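# Hook a basket of steel bushes into a tank

## Task

Using the hook tool, lower the basket into the tank so that it stands upright on the tank's floor, with all of the steel bushes still inside it and motionless. It only counts if everything stays that way with the robot no longer holding it.

## Robot and tools

ROBOT. A single six-joint arm (UR-style: shoulder pan, shoulder lift, elbow, wrist 1, wrist 2, wrist 3) carries a rigid steel J-hook instead of a gripper. The hook has no motor or sensor, so no action value controls it; a load stays on it only through shape, gravity and friction. The base may be tilted relative to the table, and a mounting block under it counts as part of the arm for clearance checks.

SCENE FRAME. Origin on the table top directly beneath the arm's base; +z up; +y to the left when facing along +x. Reported positions are in metres, quaternions as wxyz, velocities in m/s and rad/s. The printed tool point position may be a little off, more so far from the base.

TOOL POINT AND HOOK SHAPE. The tool point is the centre of the hook's round bowl, midway through the 12 mm plate thickness (along the tool's x axis). The shank runs along the tool's +z, curves through a half circle toward -y, and the tip returns 40 mm along -z. The bowl's bottom is 22 mm from the tool point in +z; the tip end is 40 mm in -z. The mouth (51 mm wide at the tip) opens toward tool -z, which faces up when tool +z points down. The bowl accepts a bar up to 40 mm thick lying along tool x. The load falls off if the mouth turns downward or the tip slides out from beneath the bar. A flat block projects roughly 9 cm toward tool -y from the last joint's axis and rotates with the hook; keep it clear of things. Heavier loads make the tool point sag below its target and tilt; compare the reported pose with what you sent and correct.

execute_actions(actions). actions is a list of actions run in sequence; an empty list just returns the current state and images. Each action is a table of up to 15 rows, one row per control step of 1/30 s, so one action lasts 15 steps (0.5 s); if fewer rows are given, the last row is repeated to fill it. Each row is one list of 6 plain numbers, each between -1 and 1, in the order dx, dy, dz, rx, ry, rz (only one arm, so one list per row). These are an offset, not a pose: a target displacement of the tool point from its measured pose at the start of that action, expressed in the tool point's own axes. Every row in the action is measured from that same starting pose, not accumulated from the previous row. For the first action in a call, the start is the last pose a result reported. Scale: 1.0 equals 0.6 m for dx, dy, dz and 180 degrees for the rotation; rx, ry, rz form one rotation vector. Example of one action with one row: [[[0, 0, -0.05, 0, 0, 0]]] moves 30 mm along the tool's -z.

MOTION LIMITS. Each step, the commanded target is clipped to at most 100 mm and 16 degrees away from the measured pose, then reached by damped inverse kinematics that favours position over orientation. Commands are smoothed, so the arm trails them by about 0.17 s. After an action, the arm continues at most to the last clipped target, not your full target, so large moves need follow-up actions and may fall short when the result arrives. Joint speed and acceleration are limited; the elbow cannot fully straighten. Joint ranges (rad): pan -3.142 to 3.142, lift -6.283 to 6.283, elbow 0 to 3.142, wrists -6.283 to 6.283.

RESULTS. Each call returns state: end_effector_position, end_effector_quat_wxyz, velocities, Joint positions (base outward), joint torques (total drive output, noisy, offset, non-zero in free air), Wrist force and Wrist torque along the tool's own x y z (contact, load weight and inertia; tool weight already removed; offset up to about 5.5 N, noise up to about 3.4 N, saturating near 100 N; "no reading" is normal at start). Calls that ran actions also list positions at some steps; HELD marks steps where the row was partly held back. "Hand target" is the pose the controller is currently driving toward. "pose unreachable" means the clearance check altered or blocked the command.

CAMERA. cam_wrist, 504x504, rides on the wrist; its calibration (pinhole plus radial distortion, K, D, T_world_to_cam) is given and may be slightly off; updated numbers appear when they change.

zoom_image(camera, region): camera must be "cam_wrist"; region is [x0, y0, x1, y1] in integer pixels of its latest full image, origin top-left, at most 504 by 504. Returns a closer view; moves nothing.

read_manual(section): returns licence texts for the URDF ("licences" is the only and default section). Moves nothing.

finished_scene(scene): integer number of the current scene. Ends it for good after the robot holds the last command, and reports whether the task succeeded. Only call it once the basket is settled on its own. Replying without a tool call ends everything.

WHILE THINKING the arm keeps holding the last command, so leave it in a safe, steady state before long deliberation.

FAULTS AND THINGS TO AVOID. Load limits (N m): pan 293, lift 293, elbow 133, each wrist 48, including held weight. Reaching one, or an external force of 150 N on the arm, tool or load, stops the arm for 10 s, drops the rest of the call, and lets the arm yield to the contact. Holding loads heats motors: a MOTOR HOT warning appears from 70 °C, and at 85 °C brakes engage until cool (OVER-TEMPERATURE FAULT). Loose objects may occasionally be nudged by outside pushes. Never push or knock anything off the table. Avoid dropping the basket, spilling bushes, slamming, hard hits and heavy pressing; move smoothly and efficiently.

Each tool is called by a JSON object that holds its "op" and its "data".

## Session

{"op": "execute_actions", "data": {"actions": []}}

Scene clock: 0.00 s.
end_effector_position=(+0.6405, -0.0668, +0.1527) end_effector_quat_wxyz=(+0.552, -0.579, +0.579, -0.159) end_effector_velocity=(-0.000, -0.000, -0.000) end_effector_angular_velocity=(-0.001, +0.000, -0.000)
Joint positions: [-0.939 -0.992  2.672 -3.645 -0.395  2.5  ]
Joint velocities: [-0.     0.     0.    -0.    -0.    -0.001]
Joint torques (N m, as the arm reports them, + toward a larger angle): no reading
Motor temperatures (°C, as the motors report them): [27 31 28 35 32 38]
Wrist force (N, on the end effector, along its own x y z axes, offset not removed): no reading
Wrist torque (N m, same axes, about the end effector's origin, offset not removed): no reading
Hand target: +0.640, -0.067, +0.153; +0.552, -0.579, +0.579, -0.159

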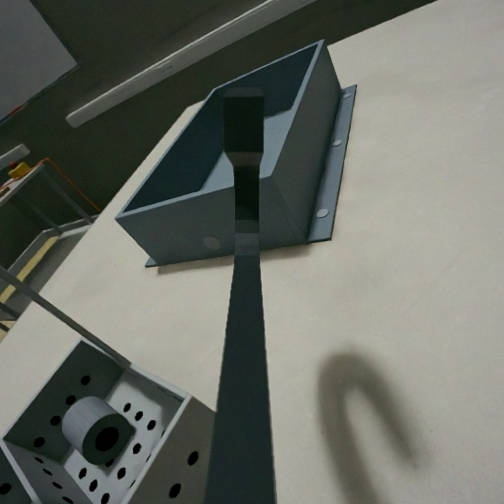

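{"op": "execute_actions", "data": {"actions": [[[-0.11,-0.2,-0.085,0,0,0]],[[-0.11,-0.2,-0.085,0,0,0]],[[-0.11,-0.2,-0.085,0,0,0]],[[-0.11,-0.2,-0.085,0,0,0]],[[0,0,0,-0.085,0.047,0]],[[0,0,0,-0.085,0.047,0]],[[0,0,0,-0.085,0.047,0]],[[0,0,0,-0.085,0.047,0]],[[0,0,0,-0.04,0.02,0]]]}}

Scene clock: 11.37 s.
end_effector_position=(+0.6108, -0.0613, +0.7238) end_effector_quat_wxyz=(+0.016, +0.678, -0.735, +0.015) end_effector_velocity=(-0.001, +0.000, +0.000) end_effector_angular_velocity=(-0.006, +0.020, -0.003)
Joint positions: [-0.399 -1.731  1.403 -1.245 -1.623  2.857]
Joint velocities: [ 0.007  0.011 -0.014  0.021 -0.013  0.01 ]
Joint torques (N m, as the arm reports them, + toward a larger angle): [ 16.49 -23.42 -56.6   -3.81  -3.04   2.79]
Motor temperatures (°C, as the motors report them): [27 31 28 35 32 38]
Wrist force (N, on the end effector, along its own x y z axes, offset not removed): [-0.4 3.0 -4.5]
Wrist torque (N m, same axes, about the end effector's origin, offset not removed): [0.62 0.26 -0.06]
Hand target: +0.611, -0.061, +0.724; +0.017, +0.678, -0.735, +0.014
Off the commanded pose: 0.000 m, 0 deg.
Step readings (end_effector_position; steps 1 to 15: 1st action; 16 to 30: 2nd action; 31 to 45: 3rd action; 46 to 60: 4th action; 61 to 75: 5th action; 76 to 90: 6th action; 91 to 105: 7th action; 106 to 120: 8th action; 121 to 135: 9th action):
0: (+0.6405, -0.0668, +0.1527)
1: (+0.6405, -0.0668, +0.1527)
2: (+0.6401, -0.0656, +0.1537)
4: (+0.6393, -0.0620, +0.1699)
8: (+0.6403, -0.0613, +0.2343)
15: (+0.6398, -0.0650, +0.2927)
16: (+0.6397, -0.0655, +0.2948)
17: (+0.6400, -0.0655, +0.2992)
19: (+0.6412, -0.0647, +0.3299)
23: (+0.6393, -0.0622, +0.3963)
30: (+0.6346, -0.0641, +0.4361)
31: (+0.6344, -0.0643, +0.4371)
32: (+0.6345, -0.0645, +0.4412)
34: (+0.6343, -0.0640, +0.4769)
38: (+0.6288, -0.0602, +0.5457)
45: (+0.6249, -0.0633, +0.5797)
46: (+0.6248, -0.0636, +0.5804)
47: (+0.6245, -0.0637, +0.5840)
49: (+0.6209, -0.0617, +0.6208)
53: (+0.6133, -0.0586, +0.6894)
60: (+0.6123, -0.0627, +0.7226)
61: (+0.6124, -0.0630, +0.7235)
62: (+0.6120, -0.0610, +0.7260)
64: (+0.6093, -0.0520, +0.7369)
68: (+0.6068, -0.0573, +0.7269)
75: (+0.6112, -0.0617, +0.7228)
76: (+0.6115, -0.0619, +0.7227)
77: (+0.6125, -0.0616, +0.7225)
79: (+0.6141, -0.0546, +0.7272)
83: (+0.6092, -0.0594, +0.7266)
90: (+0.6108, -0.0615, +0.7232)
91: (+0.6109, -0.0616, +0.7230)
92: (+0.6118, -0.0612, +0.7225)
94: (+0.6154, -0.0556, +0.7228)
98: (+0.6110, -0.0598, +0.7258)
105: (+0.6107, -0.0614, +0.7235)
106: (+0.6108, -0.0614, +0.7234)
107: (+0.6115, -0.0609, +0.7229)
109: (+0.6154, -0.0561, +0.7220)
113: (+0.6119, -0.0598, +0.7255)
120: (+0.6108, -0.0613, +0.7238)
121: (+0.6108, -0.0613, +0.7237)
122: (+0.6114, -0.0608, +0.7235)
124: (+0.6124, -0.0603, +0.7236)
128: (+0.6112, -0.0611, +0.7241)
135: end_effector_position above
camera_calibration (this result's frames):
cam_wrist: T_world_to_cam=[[-0.0803135, -0.994688, 0.0643864, -0.0629917], [-0.942819, 0.096771, 0.318948, 0.33767], [-0.323485, -0.0350888, -0.945583, 1.03298], [0, 0, 0, 1]] pos_world=[0.647457, -0.0590877, 0.873127]

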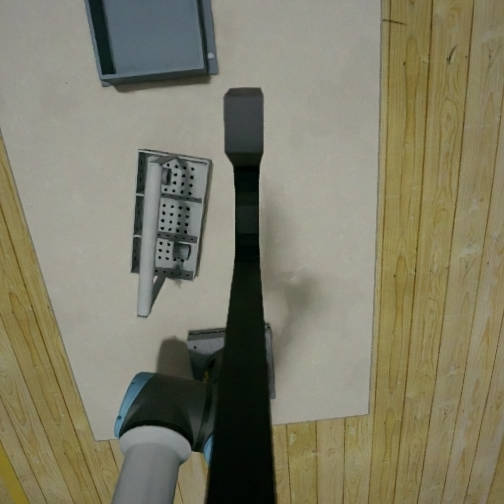

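{"op": "execute_actions", "data": {"actions": [[[-0.05,-0.22,0,0.01,-0.013,0]],[[-0.05,-0.22,0,0,0,0]],[[0,-0.1,0,0,0,0]]]}}

Scene clock: 23.07 s.
end_effector_position=(+0.9300, -0.0269, +0.7264) end_effector_quat_wxyz=(-0.012, +0.678, -0.735, +0.014) end_effector_velocity=(+0.010, -0.001, +0.003) end_effector_angular_velocity=(-0.000, +0.005, -0.001)
Joint positions: [-0.247 -1.188  0.802 -1.21  -1.578  3.008]
Joint velocities: [ 0.001  0.029 -0.048  0.024 -0.001  0.002]
Joint torques (N m, as the arm reports them, + toward a larger angle): [ 15.94 -75.98 -57.47  -3.9   -2.28   3.73]
Motor temperatures (°C, as the motors report them): [27 31 28 35 32 38]
Wrist force (N, on the end effector, along its own x y z axes, offset not removed): [-1.8 -3.0 -1.6]
Wrist torque (N m, same axes, about the end effector's origin, offset not removed): [-0.57 0.51 0.05]
Hand target: +0.931, -0.027, +0.727; -0.011, +0.678, -0.735, +0.014
Off the commanded pose: 0.001 m, 0 deg.
Step readings (end_effector_position; steps 1 to 15: 1st action; 16 to 30: 2nd action; 31 to 45: 3rd action):
0: (+0.6108, -0.0613, +0.7238)
1: (+0.6108, -0.0613, +0.7238)
2: (+0.6140, -0.0597, +0.7246)
4: (+0.6468, -0.0522, +0.7264)
8: (+0.7079, -0.0439, +0.7195)
15: (+0.7413, -0.0419, +0.7218)
16: (+0.7424, -0.0419, +0.7220)
17: (+0.7454, -0.0403, +0.7224)
19: (+0.7750, -0.0319, +0.7226)
23: (+0.8363, -0.0237, +0.7187)
30: (+0.8711, -0.0223, +0.7245)
31: (+0.8723, -0.0223, +0.7249)
32: (+0.8748, -0.0220, +0.7247)
34: (+0.8952, -0.0235, +0.7226)
38: (+0.9208, -0.0260, +0.7240)
45: end_effector_position above
camera_calibration (this result's frames):
cam_wrist: T_world_to_cam=[[-0.0800297, -0.996512, 0.0236402, 0.0259135], [-0.954868, 0.0834479, 0.285068, 0.669907], [-0.286047, 0.000240663, -0.958216, 1.11516], [0, 0, 0, 1]] pos_world=[0.960735, -0.0303477, 0.876984]

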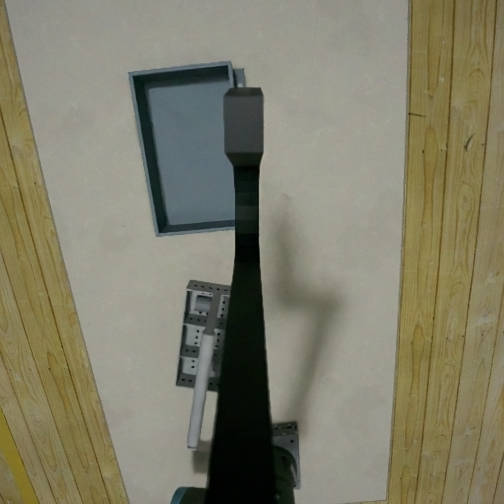

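{"op": "execute_actions", "data": {"actions": [[[0,0,0,-0.011,0,0]],[[0,0.2,0.1,0,0,0]],[[0,0.2,0.1,0,0,0]],[[0,0.2,0.1,0,0,0]],[[0,0.2,0.1,0,0,0]],[[0,0,0.03,0,0,-0.115]],[[0,0,0.03,0,0,-0.115]],[[0,0,0.03,0,0,-0.115]],[[0,0,0.03,0,0,-0.115]]]}}

Scene clock: 39.30 s.
end_effector_position=(+0.4638, +0.0101, +0.4238) end_effector_quat_wxyz=(+0.008, +0.992, -0.124, -0.009) end_effector_velocity=(+0.000, +0.001, -0.002) end_effector_angular_velocity=(+0.025, -0.009, +0.105)
Joint positions: [-0.449 -1.992  2.106 -1.661 -1.603  1.404]
Joint velocities: [-0.013  0.003  0.003 -0.006  0.024 -0.119]
Joint torques (N m, as the arm reports them, + toward a larger angle): [-11.48  -6.02 -42.07  -6.84   1.78  -1.9 ]
Motor temperatures (°C, as the motors report them): [27 31 28 35 32 38]
Wrist force (N, on the end effector, along its own x y z axes, offset not removed): [1.0 -0.9 -0.9]
Wrist torque (N m, same axes, about the end effector's origin, offset not removed): [0.01 -0.03 -0.06]
Hand target: +0.464, +0.010, +0.424; +0.007, +0.993, -0.119, -0.009
Off the commanded pose: 0.000 m, 1 deg.
Step readings (end_effector_position; steps 1 to 15: 1st action; 16 to 30: 2nd action; 31 to 45: 3rd action; 46 to 60: 4th action; 61 to 75: 5th action; 76 to 90: 6th action; 91 to 105: 7th action; 106 to 120: 8th action; 121 to 135: 9th action):
0: (+0.9309, -0.0270, +0.7266)
1: (+0.9309, -0.0270, +0.7266)
2: (+0.9311, -0.0271, +0.7264)
4: (+0.9307, -0.0270, +0.7261)
8: (+0.9301, -0.0269, +0.7263)
15: (+0.9300, -0.0269, +0.7264)
16: (+0.9300, -0.0269, +0.7264)
17: (+0.9291, -0.0276, +0.7275)
19: (+0.9094, -0.0275, +0.7340)
23: (+0.8536, -0.0206, +0.6966)
30: (+0.8146, -0.0176, +0.6681)
31: (+0.8133, -0.0176, +0.6675)
32: (+0.8113, -0.0183, +0.6677)
34: (+0.7874, -0.0173, +0.6646)
38: (+0.7317, -0.0105, +0.6282)
45: (+0.6980, -0.0082, +0.6105)
46: (+0.6970, -0.0082, +0.6101)
47: (+0.6950, -0.0091, +0.6101)
49: (+0.6710, -0.0081, +0.6033)
53: (+0.6152, -0.0009, +0.5677)
60: (+0.5815, +0.0012, +0.5529)
61: (+0.5804, +0.0012, +0.5527)
62: (+0.5782, +0.0003, +0.5522)
64: (+0.5535, +0.0015, +0.5412)
68: (+0.4988, +0.0091, +0.5069)
75: (+0.4652, +0.0108, +0.4951)
76: (+0.4640, +0.0108, +0.4950)
77: (+0.4634, +0.0101, +0.4934)
79: (+0.4636, +0.0084, +0.4860)
83: (+0.4640, +0.0100, +0.4792)
90: (+0.4649, +0.0107, +0.4772)
91: (+0.4649, +0.0107, +0.4772)
92: (+0.4651, +0.0101, +0.4758)
94: (+0.4652, +0.0086, +0.4682)
98: (+0.4642, +0.0098, +0.4613)
105: (+0.4645, +0.0105, +0.4594)
106: (+0.4645, +0.0106, +0.4594)
107: (+0.4649, +0.0101, +0.4579)
109: (+0.4655, +0.0087, +0.4503)
113: (+0.4642, +0.0096, +0.4434)
120: (+0.4642, +0.0103, +0.4416)
121: (+0.4642, +0.0103, +0.4416)
122: (+0.4646, +0.0101, +0.4400)
124: (+0.4655, +0.0091, +0.4324)
128: (+0.4641, +0.0094, +0.4256)
135: end_effector_position above
camera_calibration (this result's frames):
cam_wrist: T_world_to_cam=[[0.969439, -0.245286, 0.0046736, -0.45369], [-0.232426, -0.912182, 0.337494, -0.0393484], [-0.0785193, -0.328266, -0.941316, 0.591731], [0, 0, 0, 1]] pos_world=[0.477141, 0.0470683, 0.572406]

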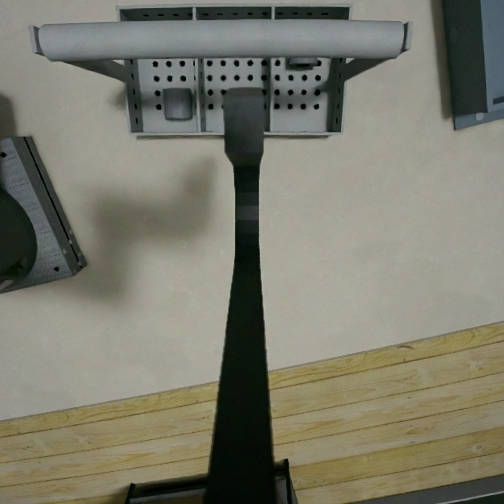

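{"op": "execute_actions", "data": {"actions": [[[-0.03,0,0.19,0.004,-0.006,0]],[[0,0,0.19,0,0,0]],[[0,0,0,0,0,0]],[[0,-0.085,0,0,0,0]],[[0,-0.085,0,0,0,0]]]}}

Scene clock: 45.23 s.
end_effector_position=(+0.4620, +0.1115, +0.2009) end_effector_quat_wxyz=(-0.000, +0.992, -0.124, -0.019) end_effector_velocity=(+0.003, +0.006, -0.001) end_effector_angular_velocity=(-0.005, +0.002, -0.003)
Joint positions: [-0.245 -1.816  2.412 -2.117 -1.583  1.608]
Joint velocities: [ 0.018  0.011 -0.007 -0.003 -0.005  0.021]
Joint torques (N m, as the arm reports them, + toward a larger angle): [ 15.26 -13.92 -52.53  -6.92  -2.34   3.31]
Motor temperatures (°C, as the motors report them): [27 31 28 35 32 38]
Wrist force (N, on the end effector, along its own x y z axes, offset not removed): [2.1 2.9 -1.3]
Wrist torque (N m, same axes, about the end effector's origin, offset not removed): [0.69 -0.24 -0.07]
Hand target: +0.462, +0.112, +0.201; +0.000, +0.992, -0.124, -0.019
Off the commanded pose: 0.001 m, 0 deg.
Step readings (end_effector_position; steps 1 to 15: 1st action; 16 to 30: 2nd action; 31 to 45: 3rd action; 46 to 60: 4th action; 61 to 75: 5th action):
0: (+0.4638, +0.0101, +0.4236)
1: (+0.4638, +0.0101, +0.4236)
2: (+0.4637, +0.0096, +0.4220)
4: (+0.4589, +0.0095, +0.3941)
8: (+0.4437, +0.0139, +0.3352)
15: (+0.4436, +0.0131, +0.3124)
16: (+0.4437, +0.0130, +0.3117)
17: (+0.4437, +0.0127, +0.3086)
19: (+0.4378, +0.0138, +0.2770)
23: (+0.4301, +0.0161, +0.2244)
30: (+0.4376, +0.0138, +0.2013)
31: (+0.4382, +0.0137, +0.2005)
32: (+0.4384, +0.0136, +0.2002)
34: (+0.4380, +0.0138, +0.2004)
38: (+0.4376, +0.0139, +0.2009)
45: (+0.4376, +0.0138, +0.2012)
46: (+0.4376, +0.0138, +0.2013)
47: (+0.4384, +0.0152, +0.2013)
49: (+0.4422, +0.0323, +0.2015)
53: (+0.4467, +0.0554, +0.2013)
60: (+0.4498, +0.0627, +0.2010)
61: (+0.4499, +0.0629, +0.2010)
62: (+0.4510, +0.0644, +0.2011)
64: (+0.4549, +0.0816, +0.2014)
68: (+0.4589, +0.1044, +0.2011)
75: end_effector_position above
camera_calibration (this result's frames):
cam_wrist: T_world_to_cam=[[0.969295, -0.245338, -0.0166091, -0.421654], [-0.226852, -0.918235, 0.324626, 0.128697], [-0.0948944, -0.310891, -0.945697, 0.421603], [0, 0, 0, 1]] pos_world=[0.47791, 0.145799, 0.349927]

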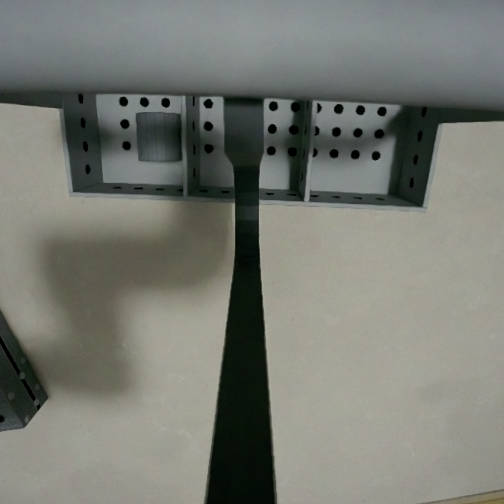

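{"op": "execute_actions", "data": {"actions": [[[0,-0.09,0,0,0.012,0]],[[0,0,0,0,0,0]]]}}

Scene clock: 49.43 s.
end_effector_position=(+0.4752, +0.1633, +0.2009) end_effector_quat_wxyz=(+0.002, +0.992, -0.124, -0.000) end_effector_velocity=(+0.001, -0.001, +0.000) end_effector_angular_velocity=(-0.001, -0.001, -0.001)
Joint positions: [-0.125 -1.781  2.397 -2.173 -1.583  1.727]
Joint velocities: [-0.001 -0.    -0.    -0.001 -0.001  0.001]
Joint torques (N m, as the arm reports them, + toward a larger angle): [-13.5  -42.56 -35.05  -3.43   1.91  -2.89]
Motor temperatures (°C, as the motors report them): [27 31 28 35 32 38]
Wrist force (N, on the end effector, along its own x y z axes, offset not removed): [6.0 -3.6 1.3]
Wrist torque (N m, same axes, about the end effector's origin, offset not removed): [-0.44 -0.95 -0.15]
Hand target: +0.475, +0.163, +0.201; +0.002, +0.992, -0.124, -0.000
Off the commanded pose: 0.000 m, 0 deg.
Step readings (end_effector_position; steps 1 to 15: 1st action; 16 to 30: 2nd action):
0: (+0.4623, +0.1121, +0.2008)
1: (+0.4623, +0.1121, +0.2008)
2: (+0.4634, +0.1136, +0.2008)
4: (+0.4677, +0.1316, +0.2014)
8: (+0.4715, +0.1557, +0.2012)
15: (+0.4750, +0.1633, +0.2008)
16: (+0.4751, +0.1635, +0.2008)
17: (+0.4751, +0.1635, +0.2008)
19: (+0.4752, +0.1635, +0.2008)
23: (+0.4752, +0.1633, +0.2009)
30: end_effector_position above
camera_calibration (this result's frames):
cam_wrist: T_world_to_cam=[[0.969304, -0.244962, 0.0210521, -0.429311], [-0.238406, -0.915515, 0.324028, 0.184335], [-0.060101, -0.3191, -0.945813, 0.423812], [0, 0, 0, 1]] pos_world=[0.485551, 0.198835, 0.350155]

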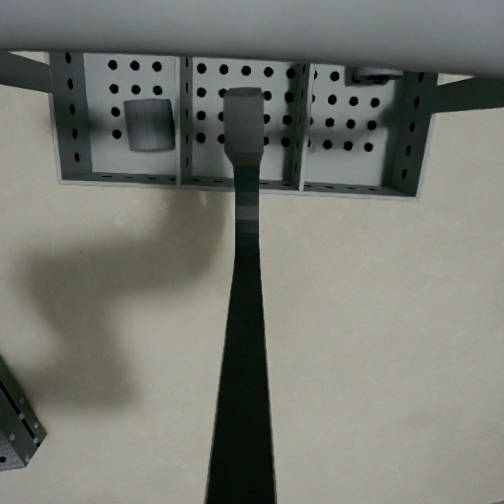

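We're pushing it; the tip is too high. Lower.

{"op": "execute_actions", "data": {"actions": [[[-0.012,0,0.065,0,0,0.012]],[[0,-0.06,0,0,0,0]],[[0,-0.06,0,0,0,0]]]}}

Scene clock: 58.27 s.
end_effector_position=(+0.4879, +0.2332, +0.1622) end_effector_quat_wxyz=(+0.002, +0.990, -0.142, -0.000) end_effector_velocity=(+0.002, +0.004, -0.000) end_effector_angular_velocity=(-0.001, +0.000, -0.001)
Joint positions: [ 0.023 -1.656  2.385 -2.284 -1.58   1.912]
Joint velocities: [ 0.008  0.007 -0.006 -0.001 -0.001  0.009]
Joint torques (N m, as the arm reports them, + toward a larger angle): [ 14.16 -23.35 -47.5   -7.29  -2.24   3.25]
Motor temperatures (°C, as the motors report them): [27 31 28 35 32 38]
Wrist force (N, on the end effector, along its own x y z axes, offset not removed): [0.7 5.5 1.8]
Wrist torque (N m, same axes, about the end effector's origin, offset not removed): [0.94 -0.24 -0.17]
Hand target: +0.488, +0.234, +0.162; +0.002, +0.990, -0.142, -0.000
Off the commanded pose: 0.000 m, 0 deg.
Step readings (end_effector_position; steps 1 to 15: 1st action; 16 to 30: 2nd action; 31 to 45: 3rd action):
0: (+0.4750, +0.1633, +0.2008)
1: (+0.4750, +0.1633, +0.2008)
2: (+0.4742, +0.1634, +0.1984)
4: (+0.4696, +0.1639, +0.1830)
8: (+0.4674, +0.1645, +0.1676)
15: (+0.4681, +0.1648, +0.1624)
16: (+0.4681, +0.1648, +0.1623)
17: (+0.4690, +0.1663, +0.1622)
19: (+0.4725, +0.1798, +0.1626)
23: (+0.4760, +0.1946, +0.1625)
30: (+0.4779, +0.1990, +0.1623)
31: (+0.4780, +0.1992, +0.1623)
32: (+0.4791, +0.2008, +0.1624)
34: (+0.4827, +0.2143, +0.1628)
38: (+0.4861, +0.2289, +0.1625)
45: end_effector_position above
camera_calibration (this result's frames):
cam_wrist: T_world_to_cam=[[0.959524, -0.280847, 0.0209294, -0.410515], [-0.272277, -0.906118, 0.323752, 0.278376], [-0.0719604, -0.316346, -0.94591, 0.415395], [0, 0, 0, 1]] pos_world=[0.499587, 0.268358, 0.311394]

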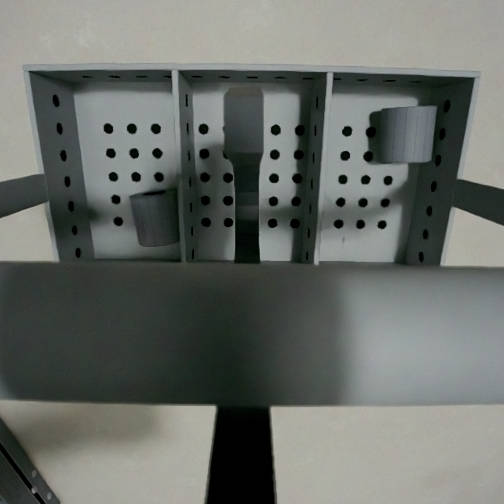

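{"op": "execute_actions", "data": {"actions": [[[0.013,0,-0.1,0,0,0]],[[0,0,-0.03,0,0,0]],[[0,0,-0.02,0,0,0]],[[0,0,-0.02,0,0,0]],[[0,0,-0.03,0,0,0]],[[0,0,-0.06,0,0,0]],[[0,0,-0.08,0,0,-0.03]],[[0,0,-0.08,0,0,-0.03]],[[0,0,-0.06,0,0,-0.032]]]}}

Scene clock: 66.73 s.
end_effector_position=(+0.4953, +0.2324, +0.4475) end_effector_quat_wxyz=(+0.002, +1.000, +0.000, +0.000) end_effector_velocity=(+0.000, -0.000, +0.003) end_effector_angular_velocity=(+0.001, +0.004, +0.011)
Joint positions: [ 0.019 -1.855  1.984 -1.686 -1.58   1.623]
Joint velocities: [-0.001  0.002 -0.007  0.009  0.002 -0.012]
Joint torques (N m, as the arm reports them, + toward a larger angle): [-11.01 -24.91 -70.45  -5.53   2.82  -2.86]
Motor temperatures (°C, as the motors report them): [27 31 28 35 32 38]
Wrist force (N, on the end effector, along its own x y z axes, offset not removed): [-0.2 6.2 15.3]
Wrist torque (N m, same axes, about the end effector's origin, offset not removed): [1.29 0.23 -0.29]
Hand target: +0.495, +0.232, +0.448; +0.002, +1.000, +0.001, +0.000
Off the commanded pose: 0.000 m, 0 deg.
Step readings (end_effector_position; steps 1 to 15: 1st action; 16 to 30: 2nd action; 31 to 45: 3rd action; 46 to 60: 4th action; 61 to 75: 5th action; 76 to 90: 6th action; 91 to 105: 7th action; 106 to 120: 8th action; 121 to 135: 9th action):
0: (+0.4880, +0.2336, +0.1621)
1: (+0.4880, +0.2336, +0.1621)
2: (+0.4893, +0.2336, +0.1649)
4: (+0.4956, +0.2334, +0.1889)
8: (+0.4959, +0.2323, +0.2136)
15: (+0.4954, +0.2314, +0.2215)
16: (+0.4954, +0.2314, +0.2217)
17: (+0.4955, +0.2313, +0.2233)
19: (+0.4957, +0.2314, +0.2307)
23: (+0.4956, +0.2314, +0.2374)
30: (+0.4954, +0.2314, +0.2393)
31: (+0.4954, +0.2314, +0.2393)
32: (+0.4954, +0.2314, +0.2404)
34: (+0.4955, +0.2315, +0.2454)
38: (+0.4955, +0.2315, +0.2500)
45: (+0.4954, +0.2315, +0.2512)
46: (+0.4954, +0.2315, +0.2512)
47: (+0.4954, +0.2315, +0.2523)
49: (+0.4955, +0.2315, +0.2573)
53: (+0.4953, +0.2315, +0.2616)
60: (+0.4954, +0.2315, +0.2630)
61: (+0.4954, +0.2315, +0.2631)
62: (+0.4954, +0.2315, +0.2646)
64: (+0.4957, +0.2316, +0.2722)
68: (+0.4955, +0.2316, +0.2790)
75: (+0.4954, +0.2316, +0.2808)
76: (+0.4954, +0.2316, +0.2809)
77: (+0.4957, +0.2316, +0.2834)
79: (+0.4964, +0.2319, +0.2984)
83: (+0.4957, +0.2319, +0.3125)
90: (+0.4954, +0.2318, +0.3165)
91: (+0.4954, +0.2318, +0.3166)
92: (+0.4954, +0.2318, +0.3192)
94: (+0.4961, +0.2320, +0.3382)
98: (+0.4958, +0.2322, +0.3586)
105: (+0.4954, +0.2320, +0.3641)
106: (+0.4954, +0.2320, +0.3642)
107: (+0.4953, +0.2320, +0.3665)
109: (+0.4955, +0.2322, +0.3853)
113: (+0.4956, +0.2323, +0.4062)
120: (+0.4954, +0.2322, +0.4118)
121: (+0.4954, +0.2322, +0.4119)
122: (+0.4953, +0.2322, +0.4138)
124: (+0.4956, +0.2323, +0.4285)
128: (+0.4954, +0.2324, +0.4434)
135: end_effector_position above
camera_calibration (this result's frames):
cam_wrist: T_world_to_cam=[[0.999761, 0.00112776, 0.0218416, -0.509731], [-0.00600258, -0.946171, 0.323612, 0.0647438], [0.0210308, -0.323665, -0.945938, 0.641202], [0, 0, 0, 1]] pos_world=[0.496512, 0.269369, 0.596719]

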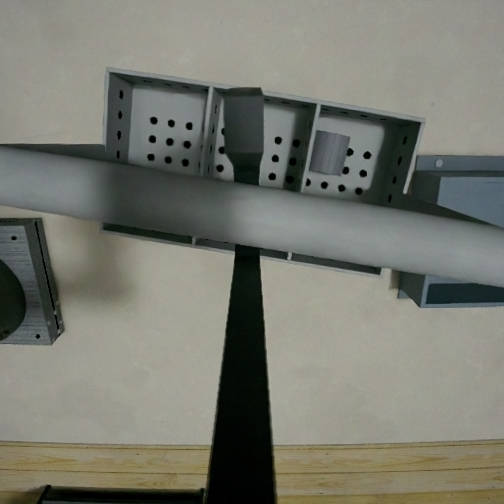

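{"op": "execute_actions", "data": {"actions": [[[0.05,0.015,0,0,0,0]],[[0.095,0.031,0,0,0,0]],[[0.095,0.031,0,0,0,0]],[[0.095,0.031,0,0,0,0]],[[0.095,0.031,0,0,0,0]],[[0.095,0.031,0,0,0,0]],[[0.095,0.031,0,0,0,0]],[[0.095,0.031,0,0,0,0]],[[0.05,0.015,0,0,0,-0.03]],[[0,0,0.05,0,0,-0.03]],[[0,0,0,0,0,0]]]}}

Scene clock: 76.30 s.
end_effector_position=(+0.9488, +0.0857, +0.4184) end_effector_quat_wxyz=(+0.002, +0.996, +0.093, +0.001) end_effector_velocity=(+0.000, +0.000, +0.000) end_effector_angular_velocity=(+0.000, -0.001, +0.001)
Joint positions: [-0.158 -1.127  1.256 -1.69  -1.582  1.259]
Joint velocities: [ 0.    -0.    -0.    -0.     0.    -0.001]
Joint torques (N m, as the arm reports them, + toward a larger angle): [  14.82 -103.17  -69.52   -5.18   -0.26    3.45]
Motor temperatures (°C, as the motors report them): [27 31 28 35 32 38]
Wrist force (N, on the end effector, along its own x y z axes, offset not removed): [-1.6 4.6 16.9]
Wrist torque (N m, same axes, about the end effector's origin, offset not removed): [0.73 0.49 0.10]
Hand target: +0.949, +0.086, +0.419; +0.002, +0.996, +0.093, +0.001
Off the commanded pose: 0.000 m, 0 deg.
Step readings (end_effector_position; steps 1 to 15: 1st action; 16 to 30: 2nd action; 31 to 45: 3rd action; 46 to 60: 4th action; 61 to 75: 5th action; 76 to 90: 6th action; 91 to 105: 7th action; 106 to 120: 8th action; 121 to 135: 9th action; 136 to 150: 10th action; 151 to 165: 11th action):
0: (+0.4954, +0.2324, +0.4478)
1: (+0.4954, +0.2324, +0.4478)
2: (+0.4975, +0.2316, +0.4480)
4: (+0.5096, +0.2277, +0.4480)
8: (+0.5214, +0.2243, +0.4476)
15: (+0.5250, +0.2235, +0.4475)
16: (+0.5251, +0.2235, +0.4475)
17: (+0.5280, +0.2221, +0.4481)
19: (+0.5499, +0.2138, +0.4490)
23: (+0.5735, +0.2064, +0.4477)
30: (+0.5814, +0.2051, +0.4476)
31: (+0.5816, +0.2050, +0.4476)
32: (+0.5844, +0.2036, +0.4480)
34: (+0.6060, +0.1954, +0.4487)
38: (+0.6298, +0.1881, +0.4477)
45: (+0.6378, +0.1866, +0.4477)
46: (+0.6380, +0.1866, +0.4478)
47: (+0.6405, +0.1851, +0.4479)
49: (+0.6619, +0.1770, +0.4483)
53: (+0.6861, +0.1697, +0.4477)
60: (+0.6941, +0.1682, +0.4479)
61: (+0.6943, +0.1682, +0.4479)
62: (+0.6967, +0.1667, +0.4478)
64: (+0.7177, +0.1587, +0.4477)
68: (+0.7422, +0.1514, +0.4476)
75: (+0.7504, +0.1498, +0.4479)
76: (+0.7506, +0.1498, +0.4480)
77: (+0.7527, +0.1484, +0.4477)
79: (+0.7734, +0.1404, +0.4470)
83: (+0.7983, +0.1330, +0.4475)
90: (+0.8067, +0.1315, +0.4480)
91: (+0.8069, +0.1314, +0.4481)
92: (+0.8088, +0.1300, +0.4476)
94: (+0.8289, +0.1221, +0.4462)
98: (+0.8543, +0.1147, +0.4473)
105: (+0.8629, +0.1131, +0.4481)
106: (+0.8632, +0.1130, +0.4481)
107: (+0.8648, +0.1117, +0.4475)
109: (+0.8844, +0.1040, +0.4453)
113: (+0.9101, +0.0964, +0.4471)
120: (+0.9191, +0.0947, +0.4482)
121: (+0.9194, +0.0947, +0.4482)
122: (+0.9209, +0.0940, +0.4476)
124: (+0.9325, +0.0902, +0.4468)
128: (+0.9449, +0.0867, +0.4478)
135: (+0.9488, +0.0858, +0.4482)
136: (+0.9489, +0.0858, +0.4482)
137: (+0.9492, +0.0858, +0.4461)
139: (+0.9490, +0.0857, +0.4335)
143: (+0.9488, +0.0856, +0.4217)
150: (+0.9489, +0.0857, +0.4185)
151: (+0.9489, +0.0857, +0.4185)
152: (+0.9489, +0.0857, +0.4184)
154: (+0.9489, +0.0857, +0.4184)
158: (+0.9489, +0.0857, +0.4184)
165: end_effector_position above
camera_calibration (this result's frames):
cam_wrist: T_world_to_cam=[[0.982263, 0.186144, 0.0225666, -0.961918], [0.16896, -0.930862, 0.323957, -0.229368], [0.0813089, -0.314398, -0.945803, 0.498637], [0, 0, 0, 1]] pos_world=[0.943067, 0.122316, 0.567624]

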